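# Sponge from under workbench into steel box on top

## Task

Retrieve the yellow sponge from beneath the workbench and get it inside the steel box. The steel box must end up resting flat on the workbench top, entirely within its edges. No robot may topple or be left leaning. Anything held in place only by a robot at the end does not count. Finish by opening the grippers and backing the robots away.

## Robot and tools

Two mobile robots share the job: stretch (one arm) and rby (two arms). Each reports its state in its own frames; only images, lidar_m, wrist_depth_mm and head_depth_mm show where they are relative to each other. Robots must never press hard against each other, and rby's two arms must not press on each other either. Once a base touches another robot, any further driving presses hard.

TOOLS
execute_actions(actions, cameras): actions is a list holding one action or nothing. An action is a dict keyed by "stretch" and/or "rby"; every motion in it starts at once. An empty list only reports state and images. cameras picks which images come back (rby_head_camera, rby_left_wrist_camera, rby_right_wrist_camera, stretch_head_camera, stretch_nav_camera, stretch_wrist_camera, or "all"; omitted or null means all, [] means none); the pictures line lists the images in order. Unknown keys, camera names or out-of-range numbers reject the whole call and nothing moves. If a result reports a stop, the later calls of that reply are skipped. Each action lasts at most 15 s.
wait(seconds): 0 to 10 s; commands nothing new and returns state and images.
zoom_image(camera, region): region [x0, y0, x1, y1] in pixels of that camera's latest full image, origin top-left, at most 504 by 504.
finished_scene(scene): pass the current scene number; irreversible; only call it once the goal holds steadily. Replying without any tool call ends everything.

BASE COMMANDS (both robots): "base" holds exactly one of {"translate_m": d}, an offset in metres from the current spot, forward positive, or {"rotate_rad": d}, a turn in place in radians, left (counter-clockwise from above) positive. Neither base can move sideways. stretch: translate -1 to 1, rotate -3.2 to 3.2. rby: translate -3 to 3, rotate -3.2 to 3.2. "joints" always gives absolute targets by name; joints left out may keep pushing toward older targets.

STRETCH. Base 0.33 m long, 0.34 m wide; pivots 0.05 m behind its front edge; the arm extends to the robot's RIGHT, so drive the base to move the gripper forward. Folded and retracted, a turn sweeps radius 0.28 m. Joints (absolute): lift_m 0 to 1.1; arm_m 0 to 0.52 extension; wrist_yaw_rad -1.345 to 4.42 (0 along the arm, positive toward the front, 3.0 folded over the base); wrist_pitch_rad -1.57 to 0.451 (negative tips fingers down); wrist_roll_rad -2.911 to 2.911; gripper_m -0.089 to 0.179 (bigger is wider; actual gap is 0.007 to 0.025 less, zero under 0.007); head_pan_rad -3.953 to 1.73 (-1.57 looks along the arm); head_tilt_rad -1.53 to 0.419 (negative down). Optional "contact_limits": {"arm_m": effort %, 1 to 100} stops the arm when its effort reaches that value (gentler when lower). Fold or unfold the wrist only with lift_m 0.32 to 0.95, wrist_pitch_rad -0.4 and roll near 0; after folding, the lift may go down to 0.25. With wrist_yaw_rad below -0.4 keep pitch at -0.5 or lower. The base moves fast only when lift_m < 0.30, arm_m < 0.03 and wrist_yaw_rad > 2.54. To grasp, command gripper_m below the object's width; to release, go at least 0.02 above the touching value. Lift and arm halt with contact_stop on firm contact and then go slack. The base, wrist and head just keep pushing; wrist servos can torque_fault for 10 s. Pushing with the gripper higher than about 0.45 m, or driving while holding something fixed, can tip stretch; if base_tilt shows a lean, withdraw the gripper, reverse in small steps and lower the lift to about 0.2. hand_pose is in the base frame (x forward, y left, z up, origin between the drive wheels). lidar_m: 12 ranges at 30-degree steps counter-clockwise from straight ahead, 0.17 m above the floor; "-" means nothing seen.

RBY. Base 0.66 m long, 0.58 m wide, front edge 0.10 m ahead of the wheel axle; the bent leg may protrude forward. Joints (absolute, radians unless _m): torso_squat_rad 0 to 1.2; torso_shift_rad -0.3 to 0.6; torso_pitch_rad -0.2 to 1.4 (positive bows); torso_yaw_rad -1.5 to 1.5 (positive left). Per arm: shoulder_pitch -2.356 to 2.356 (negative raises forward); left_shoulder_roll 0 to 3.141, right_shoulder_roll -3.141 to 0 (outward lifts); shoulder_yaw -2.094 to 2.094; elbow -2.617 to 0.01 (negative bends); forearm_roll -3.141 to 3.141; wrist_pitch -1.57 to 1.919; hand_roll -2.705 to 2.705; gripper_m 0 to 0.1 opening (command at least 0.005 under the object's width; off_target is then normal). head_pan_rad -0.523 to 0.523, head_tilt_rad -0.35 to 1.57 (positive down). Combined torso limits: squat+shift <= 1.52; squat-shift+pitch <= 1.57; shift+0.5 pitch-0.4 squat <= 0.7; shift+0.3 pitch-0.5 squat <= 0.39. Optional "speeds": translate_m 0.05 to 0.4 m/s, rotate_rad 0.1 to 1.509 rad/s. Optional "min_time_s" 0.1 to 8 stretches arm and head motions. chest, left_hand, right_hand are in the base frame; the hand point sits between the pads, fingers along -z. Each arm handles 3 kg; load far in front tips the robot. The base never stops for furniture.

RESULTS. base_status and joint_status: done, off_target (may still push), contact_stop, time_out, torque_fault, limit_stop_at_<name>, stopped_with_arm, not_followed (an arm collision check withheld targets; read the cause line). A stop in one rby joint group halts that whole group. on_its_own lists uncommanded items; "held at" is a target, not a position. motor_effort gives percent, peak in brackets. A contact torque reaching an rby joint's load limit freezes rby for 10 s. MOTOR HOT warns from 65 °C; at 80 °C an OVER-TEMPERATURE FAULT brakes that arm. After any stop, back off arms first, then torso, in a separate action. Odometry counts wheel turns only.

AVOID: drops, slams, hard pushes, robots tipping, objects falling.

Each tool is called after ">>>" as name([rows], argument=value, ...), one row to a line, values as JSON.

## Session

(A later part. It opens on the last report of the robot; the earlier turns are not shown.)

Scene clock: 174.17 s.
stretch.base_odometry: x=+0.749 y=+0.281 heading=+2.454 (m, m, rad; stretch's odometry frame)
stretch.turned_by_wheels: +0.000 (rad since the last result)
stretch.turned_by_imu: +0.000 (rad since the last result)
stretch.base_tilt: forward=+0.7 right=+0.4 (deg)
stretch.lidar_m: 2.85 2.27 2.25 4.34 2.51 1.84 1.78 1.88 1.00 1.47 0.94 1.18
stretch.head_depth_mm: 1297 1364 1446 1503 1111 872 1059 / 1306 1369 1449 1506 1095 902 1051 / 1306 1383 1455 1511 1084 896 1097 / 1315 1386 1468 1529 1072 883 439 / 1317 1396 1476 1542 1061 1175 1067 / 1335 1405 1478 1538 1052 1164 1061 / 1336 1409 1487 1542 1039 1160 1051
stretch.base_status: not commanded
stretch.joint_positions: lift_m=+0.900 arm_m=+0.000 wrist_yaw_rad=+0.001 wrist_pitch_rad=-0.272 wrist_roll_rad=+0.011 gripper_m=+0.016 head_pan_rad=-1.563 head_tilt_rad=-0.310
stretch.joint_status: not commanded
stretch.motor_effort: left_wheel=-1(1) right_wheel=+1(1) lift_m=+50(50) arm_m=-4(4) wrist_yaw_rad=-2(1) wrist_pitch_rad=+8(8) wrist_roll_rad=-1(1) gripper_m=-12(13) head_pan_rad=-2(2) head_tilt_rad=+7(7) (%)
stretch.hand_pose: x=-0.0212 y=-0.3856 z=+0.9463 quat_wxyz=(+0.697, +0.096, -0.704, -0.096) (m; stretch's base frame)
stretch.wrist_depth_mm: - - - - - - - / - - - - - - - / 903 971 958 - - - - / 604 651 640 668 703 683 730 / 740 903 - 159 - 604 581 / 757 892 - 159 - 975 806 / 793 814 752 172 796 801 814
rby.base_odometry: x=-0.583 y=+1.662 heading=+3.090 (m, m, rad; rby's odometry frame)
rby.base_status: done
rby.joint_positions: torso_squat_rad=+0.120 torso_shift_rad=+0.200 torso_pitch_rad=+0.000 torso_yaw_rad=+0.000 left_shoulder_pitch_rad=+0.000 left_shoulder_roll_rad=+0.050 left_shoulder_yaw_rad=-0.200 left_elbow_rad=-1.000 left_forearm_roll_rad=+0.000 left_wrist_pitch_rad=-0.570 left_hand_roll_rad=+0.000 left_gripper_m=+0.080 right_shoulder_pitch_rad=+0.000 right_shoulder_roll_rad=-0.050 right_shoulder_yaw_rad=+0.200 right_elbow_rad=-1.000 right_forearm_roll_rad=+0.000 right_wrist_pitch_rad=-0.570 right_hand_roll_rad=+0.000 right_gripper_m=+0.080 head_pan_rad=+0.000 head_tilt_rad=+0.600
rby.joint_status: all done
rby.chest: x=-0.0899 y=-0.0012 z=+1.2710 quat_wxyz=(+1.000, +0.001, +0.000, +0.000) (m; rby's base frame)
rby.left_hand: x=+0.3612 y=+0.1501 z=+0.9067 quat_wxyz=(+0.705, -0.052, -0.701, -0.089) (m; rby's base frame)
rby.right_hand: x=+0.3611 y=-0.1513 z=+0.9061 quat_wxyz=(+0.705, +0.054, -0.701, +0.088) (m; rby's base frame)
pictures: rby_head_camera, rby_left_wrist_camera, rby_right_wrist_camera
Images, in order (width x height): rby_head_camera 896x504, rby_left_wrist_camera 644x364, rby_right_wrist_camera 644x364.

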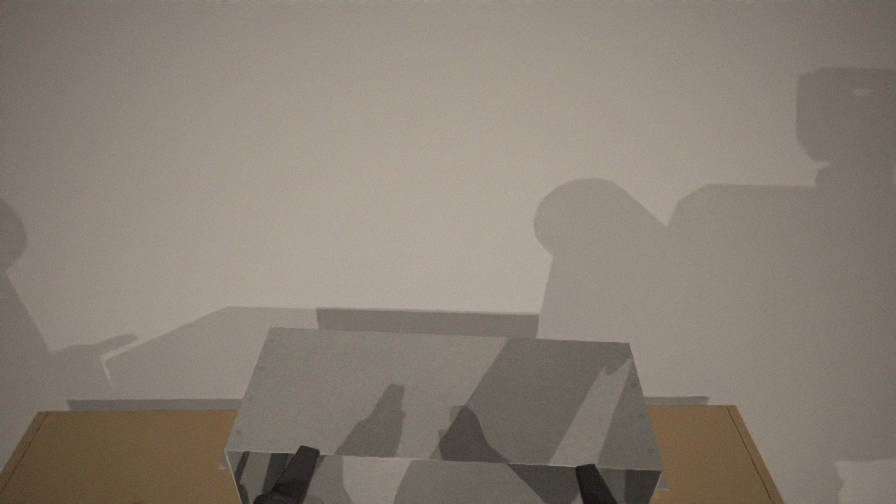

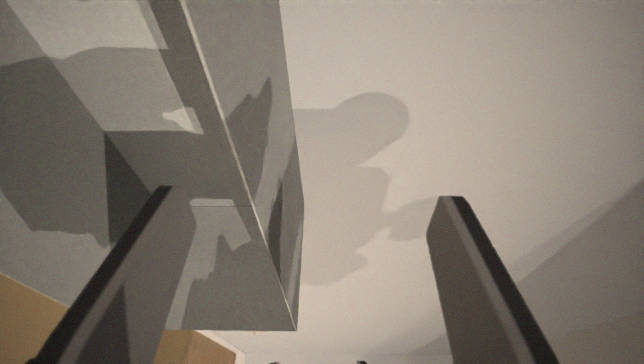

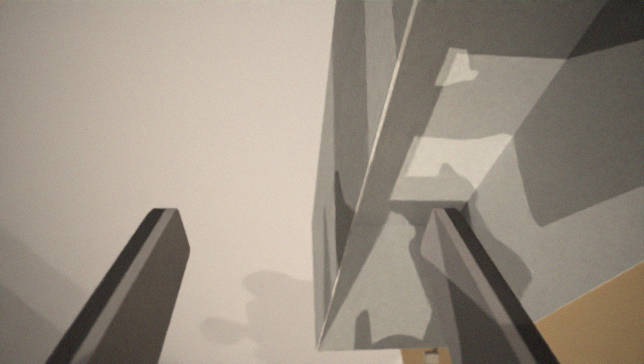

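>>> execute_actions([
  {"rby":{"base":{"translate_m":0.14},"speeds":{"translate_m":0.08}}},
], cameras=["rby_head_camera","rby_right_wrist_camera","rby_left_wrist_camera"])

Scene clock: 176.63 s.
stretch.base_odometry: x=+0.749 y=+0.281 heading=+2.454 (m, m, rad; stretch's odometry frame)
stretch.turned_by_wheels: +0.000 (rad since the last result)
stretch.turned_by_imu: +0.000 (rad since the last result)
stretch.base_tilt: forward=+0.4 right=+0.5 (deg)
stretch.lidar_m: 2.85 2.35 2.41 4.35 2.51 1.84 1.78 1.88 1.00 1.47 0.95 1.18
stretch.head_depth_mm: 1294 1363 1437 1507 1106 871 1060 / 1301 1370 1448 1516 1099 900 1052 / 1310 1384 1456 1517 1081 895 1095 / 1313 1383 1468 1527 1069 883 439 / 1318 1391 1482 1530 1062 1183 1070 / 1329 1405 1478 1537 1048 1169 1057 / 1338 1417 1489 1541 1043 1160 1057
stretch.base_status: not commanded
stretch.joint_positions: lift_m=+0.900 arm_m=+0.000 wrist_yaw_rad=+0.001 wrist_pitch_rad=-0.272 wrist_roll_rad=+0.011 gripper_m=+0.016 head_pan_rad=-1.563 head_tilt_rad=-0.310
stretch.joint_status: not commanded
stretch.motor_effort: left_wheel=-2(1) right_wheel=+1(1) lift_m=+50(50) arm_m=-4(4) wrist_yaw_rad=-2(1) wrist_pitch_rad=+8(8) wrist_roll_rad=-1(1) gripper_m=-14(12) head_pan_rad=-2(2) head_tilt_rad=+6(6) (%)
stretch.hand_pose: x=-0.0212 y=-0.3856 z=+0.9463 quat_wxyz=(+0.697, +0.096, -0.704, -0.096) (m; stretch's base frame)
stretch.wrist_depth_mm: - - - - - - - / - - - - - - - / 909 927 995 - - - - / 629 630 647 674 677 715 737 / 769 905 - 159 - 603 602 / 745 893 - 159 - 980 795 / 803 788 762 173 804 814 785
rby.base_odometry: x=-0.723 y=+1.669 heading=+3.090 (m, m, rad; rby's odometry frame)
rby.base_status: done
rby.joint_positions: torso_squat_rad=+0.120 torso_shift_rad=+0.200 torso_pitch_rad=+0.000 torso_yaw_rad=+0.000 left_shoulder_pitch_rad=+0.000 left_shoulder_roll_rad=+0.050 left_shoulder_yaw_rad=-0.200 left_elbow_rad=-1.000 left_forearm_roll_rad=+0.000 left_wrist_pitch_rad=-0.570 left_hand_roll_rad=+0.000 left_gripper_m=+0.080 right_shoulder_pitch_rad=+0.000 right_shoulder_roll_rad=-0.050 right_shoulder_yaw_rad=+0.200 right_elbow_rad=-1.000 right_forearm_roll_rad=+0.000 right_wrist_pitch_rad=-0.570 right_hand_roll_rad=+0.000 right_gripper_m=+0.080 head_pan_rad=+0.000 head_tilt_rad=+0.600
rby.joint_status: not commanded
rby.chest: x=-0.0899 y=-0.0012 z=+1.2710 quat_wxyz=(+1.000, +0.001, +0.000, +0.000) (m; rby's base frame)
rby.left_hand: x=+0.3610 y=+0.1503 z=+0.9065 quat_wxyz=(+0.706, -0.052, -0.701, -0.089) (m; rby's base frame)
rby.right_hand: x=+0.3610 y=-0.1513 z=+0.9060 quat_wxyz=(+0.706, +0.053, -0.701, +0.088) (m; rby's base frame)
pictures: rby_head_camera, rby_left_wrist_camera, rby_right_wrist_camera
Images, in order (width x height): rby_head_camera 896x504, rby_left_wrist_camera 644x364, rby_right_wrist_camera 644x364.

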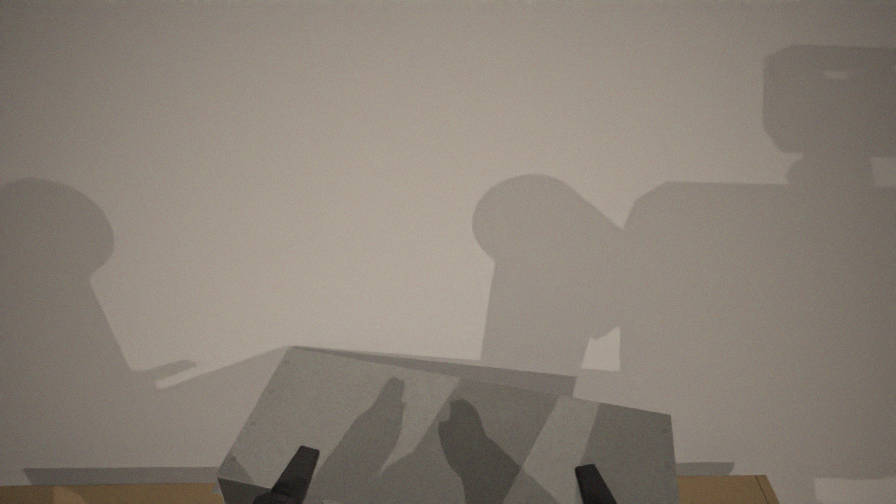

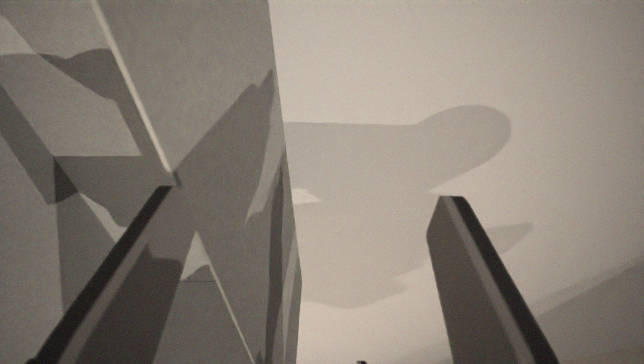

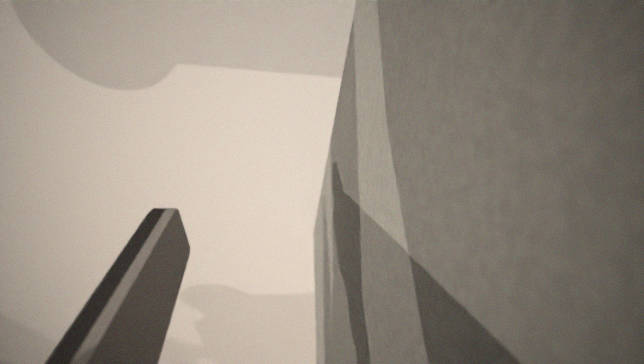

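>>> execute_actions([
  {"rby":{"base":{"translate_m":-0.04},"speeds":{"translate_m":0.08}}},
], cameras=[])

>>> execute_actions([
  {"rby":{"joints":{"torso_squat_rad":0.26}}},
], cameras=[])

>>> execute_actions([
  {"rby":{"base":{"translate_m":0.05},"speeds":{"translate_m":0.06},"joints":{"torso_yaw_rad":-0.12}}},
], cameras=["rby_head_camera","rby_right_wrist_camera","rby_left_wrist_camera"])

Scene clock: 178.10 s.
stretch.base_odometry: x=+0.749 y=+0.281 heading=+2.454 (m, m, rad; stretch's odometry frame)
stretch.turned_by_wheels: +0.000 (rad since the last result)
stretch.turned_by_imu: +0.000 (rad since the last result)
stretch.base_tilt: forward=+0.7 right=+0.4 (deg)
stretch.lidar_m: 2.84 2.31 2.35 4.34 2.51 1.84 1.79 1.88 1.00 1.47 0.95 1.18
stretch.head_depth_mm: 1295 1360 1439 1497 1109 870 1063 / 1305 1369 1448 1511 1095 903 1053 / 1311 1377 1453 1518 1082 893 1097 / 1316 1388 1465 1527 1074 883 440 / 1320 1393 1472 1530 1062 1174 1068 / 1327 1402 1480 1528 1049 1164 1063 / 1336 1415 1496 1549 1041 1162 1058
stretch.base_status: not commanded
stretch.joint_positions: lift_m=+0.900 arm_m=+0.000 wrist_yaw_rad=+0.001 wrist_pitch_rad=-0.272 wrist_roll_rad=+0.011 gripper_m=+0.016 head_pan_rad=-1.563 head_tilt_rad=-0.310
stretch.joint_status: not commanded
stretch.motor_effort: left_wheel=-1(1) right_wheel=+1(1) lift_m=+51(50) arm_m=-4(3) wrist_yaw_rad=-1(2) wrist_pitch_rad=+8(8) wrist_roll_rad=-1(1) gripper_m=-12(13) head_pan_rad=-3(2) head_tilt_rad=+6(7) (%)
stretch.hand_pose: x=-0.0212 y=-0.3856 z=+0.9463 quat_wxyz=(+0.697, +0.096, -0.704, -0.096) (m; stretch's base frame)
stretch.wrist_depth_mm: - - - - - - - / - - - - - - - / 908 955 996 - - - - / 621 635 645 668 692 701 748 / 766 924 - 159 - 605 609 / 738 880 - 158 - 969 805 / 798 813 795 174 806 825 819
rby.base_odometry: x=-0.683 y=+1.667 heading=+3.090 (m, m, rad; rby's odometry frame)
rby.base_status: done
rby.joint_positions: torso_squat_rad=+0.120 torso_shift_rad=+0.200 torso_pitch_rad=+0.000 torso_yaw_rad=+0.000 left_shoulder_pitch_rad=+0.000 left_shoulder_roll_rad=+0.050 left_shoulder_yaw_rad=-0.200 left_elbow_rad=-1.000 left_forearm_roll_rad=+0.000 left_wrist_pitch_rad=-0.570 left_hand_roll_rad=+0.000 left_gripper_m=+0.080 right_shoulder_pitch_rad=+0.000 right_shoulder_roll_rad=-0.050 right_shoulder_yaw_rad=+0.200 right_elbow_rad=-1.000 right_forearm_roll_rad=+0.000 right_wrist_pitch_rad=-0.570 right_hand_roll_rad=+0.000 right_gripper_m=+0.080 head_pan_rad=+0.000 head_tilt_rad=+0.600
rby.joint_status: not commanded
rby.chest: x=-0.0900 y=-0.0012 z=+1.2710 quat_wxyz=(+1.000, +0.001, +0.000, +0.000) (m; rby's base frame)
rby.left_hand: x=+0.3611 y=+0.1503 z=+0.9067 quat_wxyz=(+0.705, -0.052, -0.701, -0.089) (m; rby's base frame)
rby.right_hand: x=+0.3610 y=-0.1513 z=+0.9061 quat_wxyz=(+0.705, +0.053, -0.701, +0.088) (m; rby's base frame)
pictures: none
No camera images: the call's "cameras" was empty. Leave "cameras" out to get every camera's image.

Scene clock: 179.37 s.
stretch.base_odometry: x=+0.749 y=+0.281 heading=+2.454 (m, m, rad; stretch's odometry frame)
stretch.turned_by_wheels: +0.000 (rad since the last result)
stretch.turned_by_imu: +0.000 (rad since the last result)
stretch.base_tilt: forward=+0.6 right=+0.2 (deg)
stretch.lidar_m: 2.85 2.31 2.35 4.33 2.51 1.84 1.79 1.87 1.00 1.47 0.95 1.18
stretch.head_depth_mm: 1296 1357 1440 1503 1110 872 1061 / 1303 1371 1442 1509 1097 903 1055 / 1303 1379 1458 1519 1080 893 1096 / 1314 1381 1469 1526 1073 885 439 / 1320 1394 1466 1531 1059 1176 1066 / 1331 1405 1483 1536 1052 1166 1059 / 1340 1408 1494 1543 1041 1160 1057
stretch.base_status: not commanded
stretch.joint_positions: lift_m=+0.900 arm_m=+0.000 wrist_yaw_rad=+0.001 wrist_pitch_rad=-0.272 wrist_roll_rad=+0.011 gripper_m=+0.016 head_pan_rad=-1.563 head_tilt_rad=-0.310
stretch.joint_status: not commanded
stretch.motor_effort: left_wheel=-1(1) right_wheel=+1(1) lift_m=+50(50) arm_m=-4(4) wrist_yaw_rad=-1(1) wrist_pitch_rad=+8(8) wrist_roll_rad=-1(1) gripper_m=-13(13) head_pan_rad=-2(3) head_tilt_rad=+6(7) (%)
stretch.hand_pose: x=-0.0212 y=-0.3856 z=+0.9463 quat_wxyz=(+0.697, +0.096, -0.704, -0.096) (m; stretch's base frame)
stretch.wrist_depth_mm: - - - - - - - / - - - - - - - / 922 946 - - - - - / 611 633 649 661 687 700 737 / 757 913 - 160 - 584 599 / 729 910 - 158 - 995 813 / 788 814 779 172 798 815 789
rby.base_odometry: x=-0.683 y=+1.667 heading=+3.090 (m, m, rad; rby's odometry frame)
rby.base_status: not commanded
rby.joint_positions: torso_squat_rad=+0.260 torso_shift_rad=+0.200 torso_pitch_rad=+0.000 torso_yaw_rad=+0.000 left_shoulder_pitch_rad=+0.000 left_shoulder_roll_rad=+0.050 left_shoulder_yaw_rad=-0.200 left_elbow_rad=-1.000 left_forearm_roll_rad=+0.000 left_wrist_pitch_rad=-0.570 left_hand_roll_rad=+0.000 left_gripper_m=+0.080 right_shoulder_pitch_rad=+0.000 right_shoulder_roll_rad=-0.050 right_shoulder_yaw_rad=+0.200 right_elbow_rad=-1.000 right_forearm_roll_rad=+0.000 right_wrist_pitch_rad=-0.570 right_hand_roll_rad=+0.000 right_gripper_m=+0.080 head_pan_rad=+0.000 head_tilt_rad=+0.600
rby.joint_status: all done
rby.chest: x=-0.0936 y=-0.0012 z=+1.2529 quat_wxyz=(+1.000, +0.001, +0.000, +0.000) (m; rby's base frame)
rby.left_hand: x=+0.3575 y=+0.1503 z=+0.8886 quat_wxyz=(+0.705, -0.052, -0.701, -0.089) (m; rby's base frame)
rby.right_hand: x=+0.3574 y=-0.1513 z=+0.8880 quat_wxyz=(+0.705, +0.053, -0.701, +0.088) (m; rby's base frame)
pictures: none
No camera images: the call's "cameras" was empty. Leave "cameras" out to get every camera's image.

Scene clock: 180.97 s.
stretch.base_odometry: x=+0.749 y=+0.281 heading=+2.454 (m, m, rad; stretch's odometry frame)
stretch.turned_by_wheels: +0.000 (rad since the last result)
stretch.turned_by_imu: +0.000 (rad since the last result)
stretch.base_tilt: forward=+0.6 right=+0.2 (deg)
stretch.lidar_m: 2.85 2.35 2.42 4.33 2.51 1.84 1.79 1.88 1.00 1.47 0.95 1.18
stretch.head_depth_mm: 1294 1359 1431 1506 1110 872 1064 / 1304 1378 1446 1509 1095 900 1052 / 1308 1374 1453 1521 1085 893 1094 / 1313 1386 1473 1528 1070 879 439 / 1327 1389 1471 1538 1060 1173 1065 / 1335 1403 1481 1533 1053 1170 1057 / 1335 1409 1488 1545 1037 1159 1055
stretch.base_status: not commanded
stretch.joint_positions: lift_m=+0.900 arm_m=+0.000 wrist_yaw_rad=+0.001 wrist_pitch_rad=-0.272 wrist_roll_rad=+0.011 gripper_m=+0.016 head_pan_rad=-1.563 head_tilt_rad=-0.310
stretch.joint_status: not commanded
stretch.motor_effort: left_wheel=-1(2) right_wheel=+1(1) lift_m=+50(50) arm_m=-4(4) wrist_yaw_rad=-1(1) wrist_pitch_rad=+8(8) wrist_roll_rad=+0(1) gripper_m=-12(13) head_pan_rad=-3(3) head_tilt_rad=+7(7) (%)
stretch.hand_pose: x=-0.0212 y=-0.3856 z=+0.9463 quat_wxyz=(+0.697, +0.096, -0.704, -0.096) (m; stretch's base frame)
stretch.wrist_depth_mm: - - - - - - - / - - - - - - - / 900 931 970 - - - - / 619 651 659 671 687 699 724 / 752 900 - 160 - 600 584 / 750 875 - 158 - 988 805 / 809 801 778 173 790 826 809
rby.base_odometry: x=-0.733 y=+1.669 heading=+3.090 (m, m, rad; rby's odometry frame)
rby.base_status: done
rby.joint_positions: torso_squat_rad=+0.260 torso_shift_rad=+0.200 torso_pitch_rad=+0.000 torso_yaw_rad=-0.120 left_shoulder_pitch_rad=+0.000 left_shoulder_roll_rad=+0.050 left_shoulder_yaw_rad=-0.200 left_elbow_rad=-1.000 left_forearm_roll_rad=+0.000 left_wrist_pitch_rad=-0.570 left_hand_roll_rad=+0.000 left_gripper_m=+0.080 right_shoulder_pitch_rad=+0.000 right_shoulder_roll_rad=-0.050 right_shoulder_yaw_rad=+0.200 right_elbow_rad=-1.000 right_forearm_roll_rad=+0.000 right_wrist_pitch_rad=-0.570 right_hand_roll_rad=+0.000 right_gripper_m=+0.080 head_pan_rad=+0.000 head_tilt_rad=+0.600
rby.joint_status: all done
rby.chest: x=-0.0936 y=-0.0012 z=+1.2529 quat_wxyz=(+0.998, +0.001, +0.000, -0.060) (m; rby's base frame)
rby.left_hand: x=+0.3724 y=+0.0950 z=+0.8886 quat_wxyz=(+0.699, -0.094, -0.697, -0.131) (m; rby's base frame)
rby.right_hand: x=+0.3361 y=-0.2043 z=+0.8879 quat_wxyz=(+0.709, +0.011, -0.703, +0.045) (m; rby's base frame)
pictures: rby_head_camera, rby_left_wrist_camera, rby_right_wrist_camera
Images, in order (width x height): rby_head_camera 896x504, rby_left_wrist_camera 644x364, rby_right_wrist_camera 644x364.

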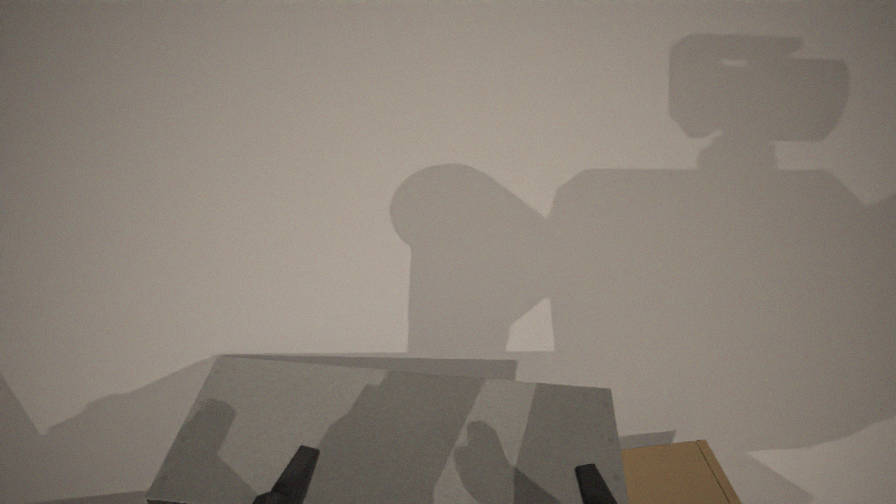

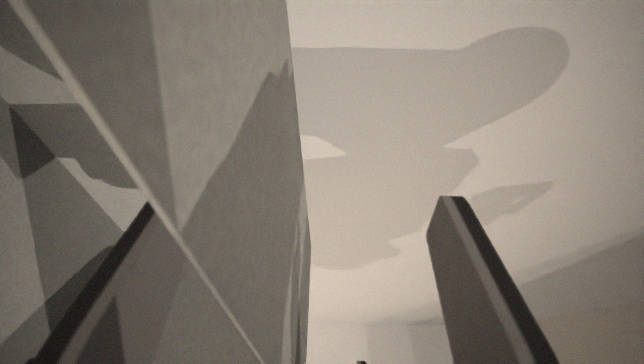

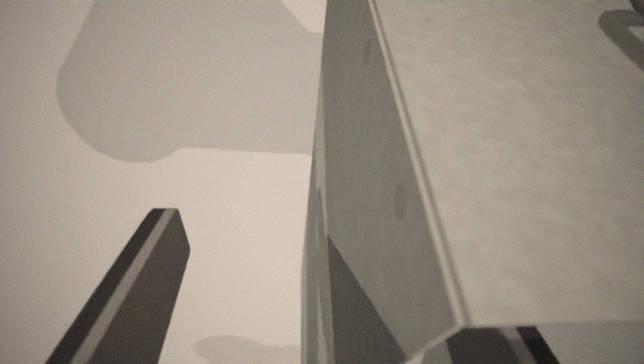

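>>> execute_actions([
  {"rby":{"base":{"translate_m":0.05},"speeds":{"translate_m":0.06},"joints":{"right_shoulder_yaw_rad":0.35}}},
], cameras=["rby_head_camera","rby_right_wrist_camera","rby_left_wrist_camera"])

Scene clock: 182.53 s.
stretch.base_odometry: x=+0.749 y=+0.281 heading=+2.454 (m, m, rad; stretch's odometry frame)
stretch.turned_by_wheels: +0.000 (rad since the last result)
stretch.turned_by_imu: +0.000 (rad since the last result)
stretch.base_tilt: forward=+0.6 right=+0.4 (deg)
stretch.lidar_m: 2.86 2.39 2.50 4.35 2.50 1.85 1.79 1.88 1.00 1.47 0.95 1.19
stretch.head_depth_mm: 1294 1362 1442 1504 1111 872 1060 / 1298 1372 1443 1507 1095 900 1053 / 1304 1377 1461 1515 1087 893 1100 / 1319 1390 1462 1514 1071 883 439 / 1322 1391 1475 1534 1061 1176 1066 / 1329 1399 1484 1537 1048 1170 1062 / 1339 1414 1492 1540 1040 1161 1053
stretch.base_status: not commanded
stretch.joint_positions: lift_m=+0.900 arm_m=+0.000 wrist_yaw_rad=+0.001 wrist_pitch_rad=-0.272 wrist_roll_rad=+0.011 gripper_m=+0.016 head_pan_rad=-1.563 head_tilt_rad=-0.310
stretch.joint_status: not commanded
stretch.motor_effort: left_wheel=-1(1) right_wheel=+1(1) lift_m=+51(50) arm_m=-4(4) wrist_yaw_rad=-2(0) wrist_pitch_rad=+8(8) wrist_roll_rad=-1(1) gripper_m=-13(13) head_pan_rad=-2(3) head_tilt_rad=+7(6) (%)
stretch.hand_pose: x=-0.0212 y=-0.3856 z=+0.9463 quat_wxyz=(+0.697, +0.096, -0.704, -0.096) (m; stretch's base frame)
stretch.wrist_depth_mm: - - - - - - - / - - - - - - - / 908 943 965 - - - - / 631 626 657 681 689 735 756 / 742 910 - 160 - 592 601 / 726 860 - 159 986 990 797 / 794 800 771 173 788 823 801
rby.base_odometry: x=-0.783 y=+1.672 heading=+3.090 (m, m, rad; rby's odometry frame)
rby.base_status: done
rby.joint_positions: torso_squat_rad=+0.260 torso_shift_rad=+0.200 torso_pitch_rad=+0.000 torso_yaw_rad=-0.120 left_shoulder_pitch_rad=+0.002 left_shoulder_roll_rad=+0.049 left_shoulder_yaw_rad=-0.201 left_elbow_rad=-0.999 left_forearm_roll_rad=+0.000 left_wrist_pitch_rad=-0.570 left_hand_roll_rad=+0.000 left_gripper_m=+0.080 right_shoulder_pitch_rad=+0.000 right_shoulder_roll_rad=-0.050 right_shoulder_yaw_rad=+0.350 right_elbow_rad=-1.000 right_forearm_roll_rad=+0.000 right_wrist_pitch_rad=-0.570 right_hand_roll_rad=+0.000 right_gripper_m=+0.080 head_pan_rad=+0.000 head_tilt_rad=+0.600
rby.joint_status: all done
rby.chest: x=-0.0938 y=-0.0012 z=+1.2529 quat_wxyz=(+0.998, +0.001, +0.000, -0.060) (m; rby's base frame)
rby.left_hand: x=+0.3708 y=+0.0945 z=+0.8872 quat_wxyz=(+0.700, -0.095, -0.696, -0.131) (m; rby's base frame)
rby.right_hand: x=+0.3253 y=-0.1363 z=+0.8848 quat_wxyz=(+0.707, +0.064, -0.698, +0.098) (m; rby's base frame)
pictures: rby_head_camera, rby_left_wrist_camera, rby_right_wrist_camera
Images, in order (width x height): rby_head_camera 896x504, rby_left_wrist_camera 644x364, rby_right_wrist_camera 644x364.

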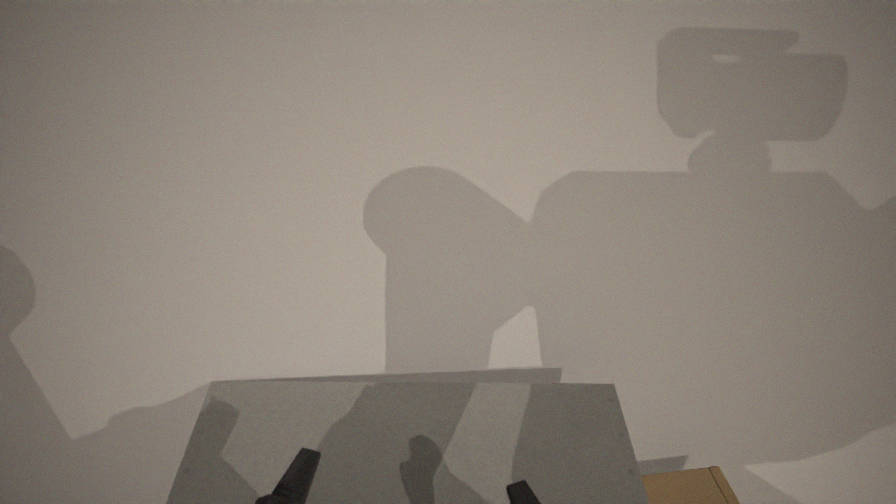

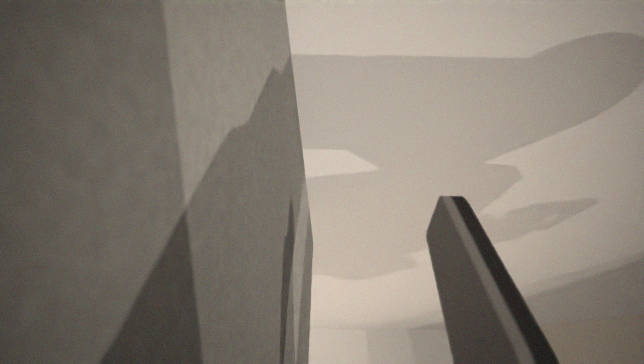

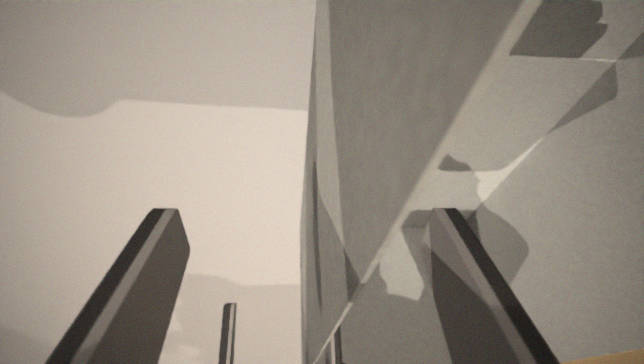

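>>> execute_actions([
  {"rby":{"base":{"translate_m":-0.07},"speeds":{"translate_m":0.08}}},
], cameras=[])

>>> execute_actions([
  {"rby":{"joints":{"torso_squat_rad":0.42,"torso_yaw_rad":0}}},
], cameras=["rby_head_camera","rby_right_wrist_camera","rby_left_wrist_camera"])

Scene clock: 184.30 s.
stretch.base_odometry: x=+0.749 y=+0.281 heading=+2.454 (m, m, rad; stretch's odometry frame)
stretch.turned_by_wheels: +0.000 (rad since the last result)
stretch.turned_by_imu: +0.000 (rad since the last result)
stretch.base_tilt: forward=+0.7 right=+0.3 (deg)
stretch.lidar_m: 2.85 2.34 2.40 4.34 2.51 1.84 1.78 1.88 1.00 1.47 0.95 1.18
stretch.head_depth_mm: 1296 1362 1436 1517 1107 872 1062 / 1302 1366 1452 1505 1097 900 1053 / 1311 1375 1454 1518 1084 894 1097 / 1316 1388 1455 1532 1069 883 440 / 1324 1395 1474 1536 1062 1178 1067 / 1331 1401 1482 1531 1049 1167 1059 / 1336 1411 1493 1548 1041 1156 1053
stretch.base_status: not commanded
stretch.joint_positions: lift_m=+0.900 arm_m=+0.000 wrist_yaw_rad=+0.001 wrist_pitch_rad=-0.272 wrist_roll_rad=+0.011 gripper_m=+0.016 head_pan_rad=-1.563 head_tilt_rad=-0.310
stretch.joint_status: not commanded
stretch.motor_effort: left_wheel=-1(1) right_wheel=+1(1) lift_m=+50(50) arm_m=-4(4) wrist_yaw_rad=-1(2) wrist_pitch_rad=+8(8) wrist_roll_rad=-1(1) gripper_m=-12(13) head_pan_rad=-2(2) head_tilt_rad=+6(6) (%)
stretch.hand_pose: x=-0.0212 y=-0.3856 z=+0.9463 quat_wxyz=(+0.697, +0.096, -0.704, -0.096) (m; stretch's base frame)
stretch.wrist_depth_mm: - - - - - - - / - - - - - - - / 933 934 996 - - - - / 619 639 652 677 705 715 726 / 754 885 - 161 - 602 596 / 737 868 - 158 - 976 762 / 794 798 747 172 783 807 787
rby.base_odometry: x=-0.713 y=+1.668 heading=+3.090 (m, m, rad; rby's odometry frame)
rby.base_status: done
rby.joint_positions: torso_squat_rad=+0.260 torso_shift_rad=+0.200 torso_pitch_rad=+0.000 torso_yaw_rad=-0.120 left_shoulder_pitch_rad=+0.000 left_shoulder_roll_rad=+0.050 left_shoulder_yaw_rad=-0.200 left_elbow_rad=-1.000 left_forearm_roll_rad=+0.000 left_wrist_pitch_rad=-0.570 left_hand_roll_rad=+0.000 left_gripper_m=+0.080 right_shoulder_pitch_rad=+0.000 right_shoulder_roll_rad=-0.050 right_shoulder_yaw_rad=+0.350 right_elbow_rad=-1.000 right_forearm_roll_rad=+0.000 right_wrist_pitch_rad=-0.570 right_hand_roll_rad=+0.000 right_gripper_m=+0.080 head_pan_rad=+0.000 head_tilt_rad=+0.600
rby.joint_status: not commanded
rby.chest: x=-0.0937 y=-0.0012 z=+1.2529 quat_wxyz=(+0.998, +0.001, +0.000, -0.060) (m; rby's base frame)
rby.left_hand: x=+0.3721 y=+0.0948 z=+0.8885 quat_wxyz=(+0.699, -0.095, -0.697, -0.131) (m; rby's base frame)
rby.right_hand: x=+0.3254 y=-0.1363 z=+0.8848 quat_wxyz=(+0.707, +0.064, -0.698, +0.098) (m; rby's base frame)
pictures: none
No camera images: the call's "cameras" was empty. Leave "cameras" out to get every camera's image.

Scene clock: 185.60 s.
stretch.base_odometry: x=+0.749 y=+0.281 heading=+2.454 (m, m, rad; stretch's odometry frame)
stretch.turned_by_wheels: +0.000 (rad since the last result)
stretch.turned_by_imu: +0.000 (rad since the last result)
stretch.base_tilt: forward=+0.6 right=+0.4 (deg)
stretch.lidar_m: 2.85 2.34 2.40 4.33 2.51 1.84 1.78 1.89 1.00 1.47 0.95 1.18
stretch.head_depth_mm: 1292 1368 1439 1509 1108 872 1057 / 1299 1371 1450 1511 1094 899 1053 / 1303 1379 1451 1514 1087 893 1097 / 1318 1382 1464 1536 1071 884 440 / 1322 1393 1469 1532 1061 1172 1068 / 1333 1406 1479 1538 1052 1166 1058 / 1344 1415 1492 1542 1039 1158 1054
stretch.base_status: not commanded
stretch.joint_positions: lift_m=+0.900 arm_m=+0.000 wrist_yaw_rad=+0.001 wrist_pitch_rad=-0.272 wrist_roll_rad=+0.011 gripper_m=+0.016 head_pan_rad=-1.563 head_tilt_rad=-0.310
stretch.joint_status: not commanded
stretch.motor_effort: left_wheel=-1(1) right_wheel=+1(1) lift_m=+50(50) arm_m=-4(4) wrist_yaw_rad=-1(2) wrist_pitch_rad=+8(8) wrist_roll_rad=-1(2) gripper_m=-12(12) head_pan_rad=-3(3) head_tilt_rad=+6(7) (%)
stretch.hand_pose: x=-0.0212 y=-0.3856 z=+0.9463 quat_wxyz=(+0.697, +0.096, -0.704, -0.096) (m; stretch's base frame)
stretch.wrist_depth_mm: - - - - - - - / - - - - - - - / 897 932 978 - - - - / 626 629 652 662 684 721 736 / 770 929 - 159 - 589 600 / 735 838 - 158 999 997 776 / 802 815 745 173 793 848 810
rby.base_odometry: x=-0.713 y=+1.668 heading=+3.090 (m, m, rad; rby's odometry frame)
rby.base_status: not commanded
rby.joint_positions: torso_squat_rad=+0.420 torso_shift_rad=+0.200 torso_pitch_rad=+0.000 torso_yaw_rad=+0.000 left_shoulder_pitch_rad=+0.000 left_shoulder_roll_rad=+0.050 left_shoulder_yaw_rad=-0.200 left_elbow_rad=-1.000 left_forearm_roll_rad=+0.000 left_wrist_pitch_rad=-0.570 left_hand_roll_rad=+0.000 left_gripper_m=+0.080 right_shoulder_pitch_rad=+0.000 right_shoulder_roll_rad=-0.050 right_shoulder_yaw_rad=+0.350 right_elbow_rad=-1.000 right_forearm_roll_rad=+0.000 right_wrist_pitch_rad=-0.570 right_hand_roll_rad=+0.000 right_gripper_m=+0.080 head_pan_rad=+0.000 head_tilt_rad=+0.600
rby.joint_status: all done
rby.chest: x=-0.1010 y=-0.0012 z=+1.2163 quat_wxyz=(+1.000, +0.001, +0.000, +0.000) (m; rby's base frame)
rby.left_hand: x=+0.3500 y=+0.1499 z=+0.8521 quat_wxyz=(+0.705, -0.053, -0.701, -0.089) (m; rby's base frame)
rby.right_hand: x=+0.3313 y=-0.0851 z=+0.8483 quat_wxyz=(+0.699, +0.106, -0.693, +0.140) (m; rby's base frame)
pictures: rby_head_camera, rby_left_wrist_camera, rby_right_wrist_camera
Images, in order (width x height): rby_head_camera 896x504, rby_left_wrist_camera 644x364, rby_right_wrist_camera 644x364.

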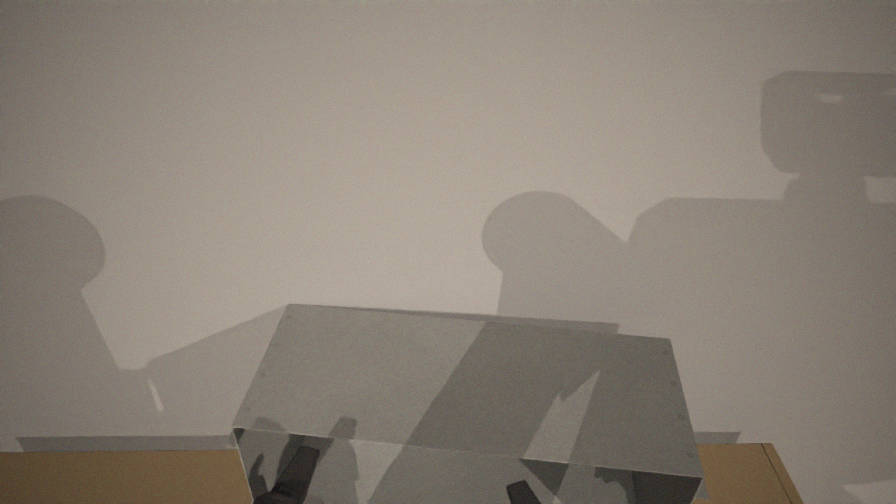

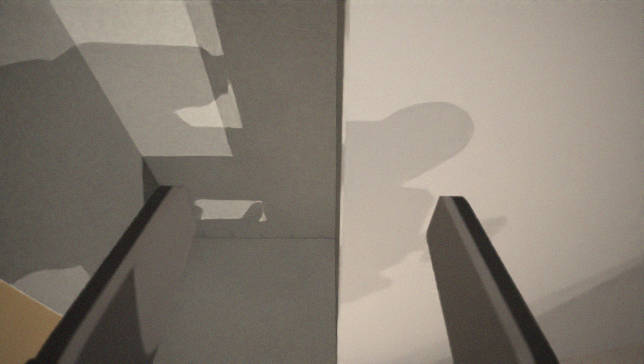

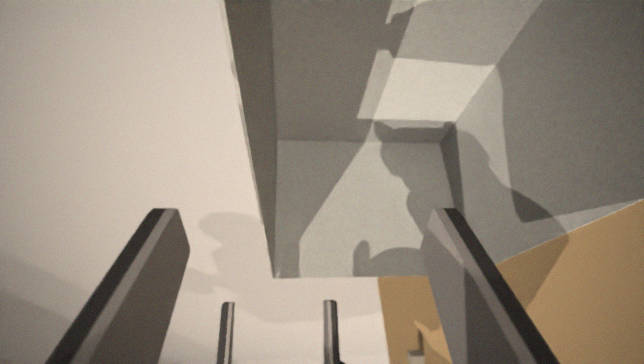

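>>> execute_actions([
  {"rby":{"joints":{"left_shoulder_yaw_rad":-0.35,"right_shoulder_yaw_rad":0.15,"torso_squat_rad":0.39}}},
], cameras=[])

>>> execute_actions([
  {"rby":{"base":{"translate_m":0.11},"speeds":{"translate_m":0.06}}},
], cameras=["rby_head_camera","rby_right_wrist_camera","rby_left_wrist_camera"])

Scene clock: 186.80 s.
stretch.base_odometry: x=+0.749 y=+0.281 heading=+2.454 (m, m, rad; stretch's odometry frame)
stretch.turned_by_wheels: +0.000 (rad since the last result)
stretch.turned_by_imu: +0.000 (rad since the last result)
stretch.base_tilt: forward=+0.4 right=+0.4 (deg)
stretch.lidar_m: 2.85 2.33 2.39 4.34 2.51 1.85 1.78 1.89 1.00 1.47 0.95 1.19
stretch.head_depth_mm: 1291 1361 1433 1509 1110 874 1058 / 1303 1370 1447 1502 1098 901 1051 / 1310 1373 1462 1517 1081 892 1094 / 1313 1385 1463 1526 1072 884 439 / 1326 1401 1477 1537 1063 1176 1067 / 1333 1404 1490 1536 1053 1166 1059 / 1339 1413 1488 1547 1040 1160 1055
stretch.base_status: not commanded
stretch.joint_positions: lift_m=+0.900 arm_m=+0.000 wrist_yaw_rad=+0.001 wrist_pitch_rad=-0.272 wrist_roll_rad=+0.011 gripper_m=+0.016 head_pan_rad=-1.563 head_tilt_rad=-0.310
stretch.joint_status: not commanded
stretch.motor_effort: left_wheel=-1(1) right_wheel=+1(1) lift_m=+50(50) arm_m=-4(4) wrist_yaw_rad=-1(1) wrist_pitch_rad=+8(8) wrist_roll_rad=-1(1) gripper_m=-13(12) head_pan_rad=-2(2) head_tilt_rad=+6(6) (%)
stretch.hand_pose: x=-0.0212 y=-0.3856 z=+0.9463 quat_wxyz=(+0.697, +0.096, -0.704, -0.096) (m; stretch's base frame)
stretch.wrist_depth_mm: - - - - - - - / - - - - - - - / 884 967 991 - - - - / 612 633 657 666 684 714 713 / 760 903 - 160 - 598 596 / 747 895 - 159 988 978 787 / 810 805 773 172 796 815 817
rby.base_odometry: x=-0.713 y=+1.668 heading=+3.090 (m, m, rad; rby's odometry frame)
rby.base_status: not commanded
rby.joint_positions: torso_squat_rad=+0.390 torso_shift_rad=+0.200 torso_pitch_rad=+0.000 torso_yaw_rad=+0.000 left_shoulder_pitch_rad=+0.000 left_shoulder_roll_rad=+0.050 left_shoulder_yaw_rad=-0.350 left_elbow_rad=-1.000 left_forearm_roll_rad=+0.000 left_wrist_pitch_rad=-0.570 left_hand_roll_rad=+0.000 left_gripper_m=+0.080 right_shoulder_pitch_rad=+0.000 right_shoulder_roll_rad=-0.050 right_shoulder_yaw_rad=+0.150 right_elbow_rad=-1.000 right_forearm_roll_rad=+0.000 right_wrist_pitch_rad=-0.570 right_hand_roll_rad=+0.000 right_gripper_m=+0.080 head_pan_rad=+0.000 head_tilt_rad=+0.600
rby.joint_status: all done
rby.chest: x=-0.0993 y=-0.0012 z=+1.2245 quat_wxyz=(+1.000, +0.001, +0.000, +0.000) (m; rby's base frame)
rby.left_hand: x=+0.3330 y=+0.0839 z=+0.8567 quat_wxyz=(+0.700, -0.105, -0.693, -0.141) (m; rby's base frame)
rby.right_hand: x=+0.3556 y=-0.1738 z=+0.8606 quat_wxyz=(+0.707, +0.036, -0.703, +0.070) (m; rby's base frame)
pictures: none
No camera images: the call's "cameras" was empty. Leave "cameras" out to get every camera's image.

Scene clock: 189.37 s.
stretch.base_odometry: x=+0.749 y=+0.281 heading=+2.454 (m, m, rad; stretch's odometry frame)
stretch.turned_by_wheels: +0.000 (rad since the last result)
stretch.turned_by_imu: +0.000 (rad since the last result)
stretch.base_tilt: forward=+0.6 right=+0.4 (deg)
stretch.lidar_m: 2.85 2.41 2.56 4.34 2.51 1.84 1.78 1.88 1.00 1.47 0.95 1.18
stretch.head_depth_mm: 1295 1365 1438 1509 1108 873 1060 / 1300 1371 1447 1509 1094 898 1052 / 1310 1376 1459 1518 1086 893 1095 / 1315 1383 1464 1528 1071 885 440 / 1321 1389 1477 1534 1062 1177 1067 / 1331 1403 1480 1537 1050 1168 1063 / 1335 1410 1497 1551 1039 1158 1055
stretch.base_status: not commanded
stretch.joint_positions: lift_m=+0.900 arm_m=+0.000 wrist_yaw_rad=+0.001 wrist_pitch_rad=-0.272 wrist_roll_rad=+0.011 gripper_m=+0.016 head_pan_rad=-1.563 head_tilt_rad=-0.310
stretch.joint_status: not commanded
stretch.motor_effort: left_wheel=-1(1) right_wheel=+1(1) lift_m=+50(51) arm_m=-4(4) wrist_yaw_rad=-1(1) wrist_pitch_rad=+8(8) wrist_roll_rad=-1(1) gripper_m=-12(13) head_pan_rad=-2(2) head_tilt_rad=+7(6) (%)
stretch.hand_pose: x=-0.0212 y=-0.3856 z=+0.9463 quat_wxyz=(+0.697, +0.096, -0.704, -0.096) (m; stretch's base frame)
stretch.wrist_depth_mm: - - - - - - - / - - - - - - - / 921 931 959 - - - - / 624 631 654 683 687 711 736 / 795 883 - 159 - 596 604 / 719 874 - 158 998 960 789 / 825 819 777 173 788 811 804
rby.base_odometry: x=-0.823 y=+1.674 heading=+3.090 (m, m, rad; rby's odometry frame)
rby.base_status: done
rby.joint_positions: torso_squat_rad=+0.390 torso_shift_rad=+0.200 torso_pitch_rad=+0.000 torso_yaw_rad=+0.000 left_shoulder_pitch_rad=+0.000 left_shoulder_roll_rad=+0.050 left_shoulder_yaw_rad=-0.350 left_elbow_rad=-1.000 left_forearm_roll_rad=+0.000 left_wrist_pitch_rad=-0.570 left_hand_roll_rad=+0.000 left_gripper_m=+0.080 right_shoulder_pitch_rad=+0.001 right_shoulder_roll_rad=-0.050 right_shoulder_yaw_rad=+0.150 right_elbow_rad=-1.000 right_forearm_roll_rad=+0.000 right_wrist_pitch_rad=-0.570 right_hand_roll_rad=+0.000 right_gripper_m=+0.080 head_pan_rad=+0.000 head_tilt_rad=+0.600
rby.joint_status: not commanded
rby.chest: x=-0.0994 y=-0.0012 z=+1.2245 quat_wxyz=(+1.000, +0.001, +0.000, +0.000) (m; rby's base frame)
rby.left_hand: x=+0.3330 y=+0.0839 z=+0.8568 quat_wxyz=(+0.700, -0.105, -0.693, -0.141) (m; rby's base frame)
rby.right_hand: x=+0.3553 y=-0.1741 z=+0.8603 quat_wxyz=(+0.707, +0.036, -0.703, +0.070) (m; rby's base frame)
pictures: rby_head_camera, rby_left_wrist_camera, rby_right_wrist_camera
Images, in order (width x height): rby_head_camera 896x504, rby_left_wrist_camera 644x364, rby_right_wrist_camera 644x364.

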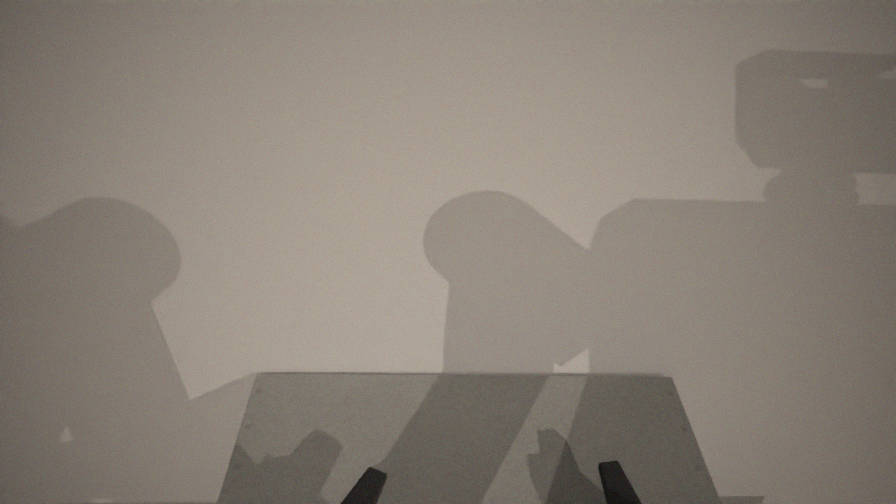

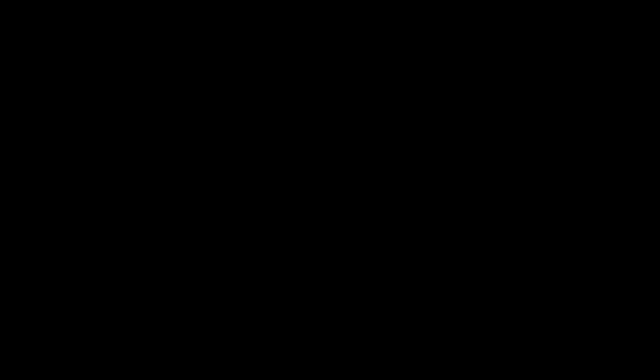

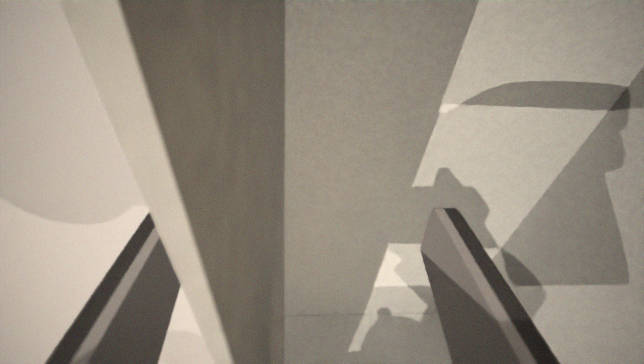

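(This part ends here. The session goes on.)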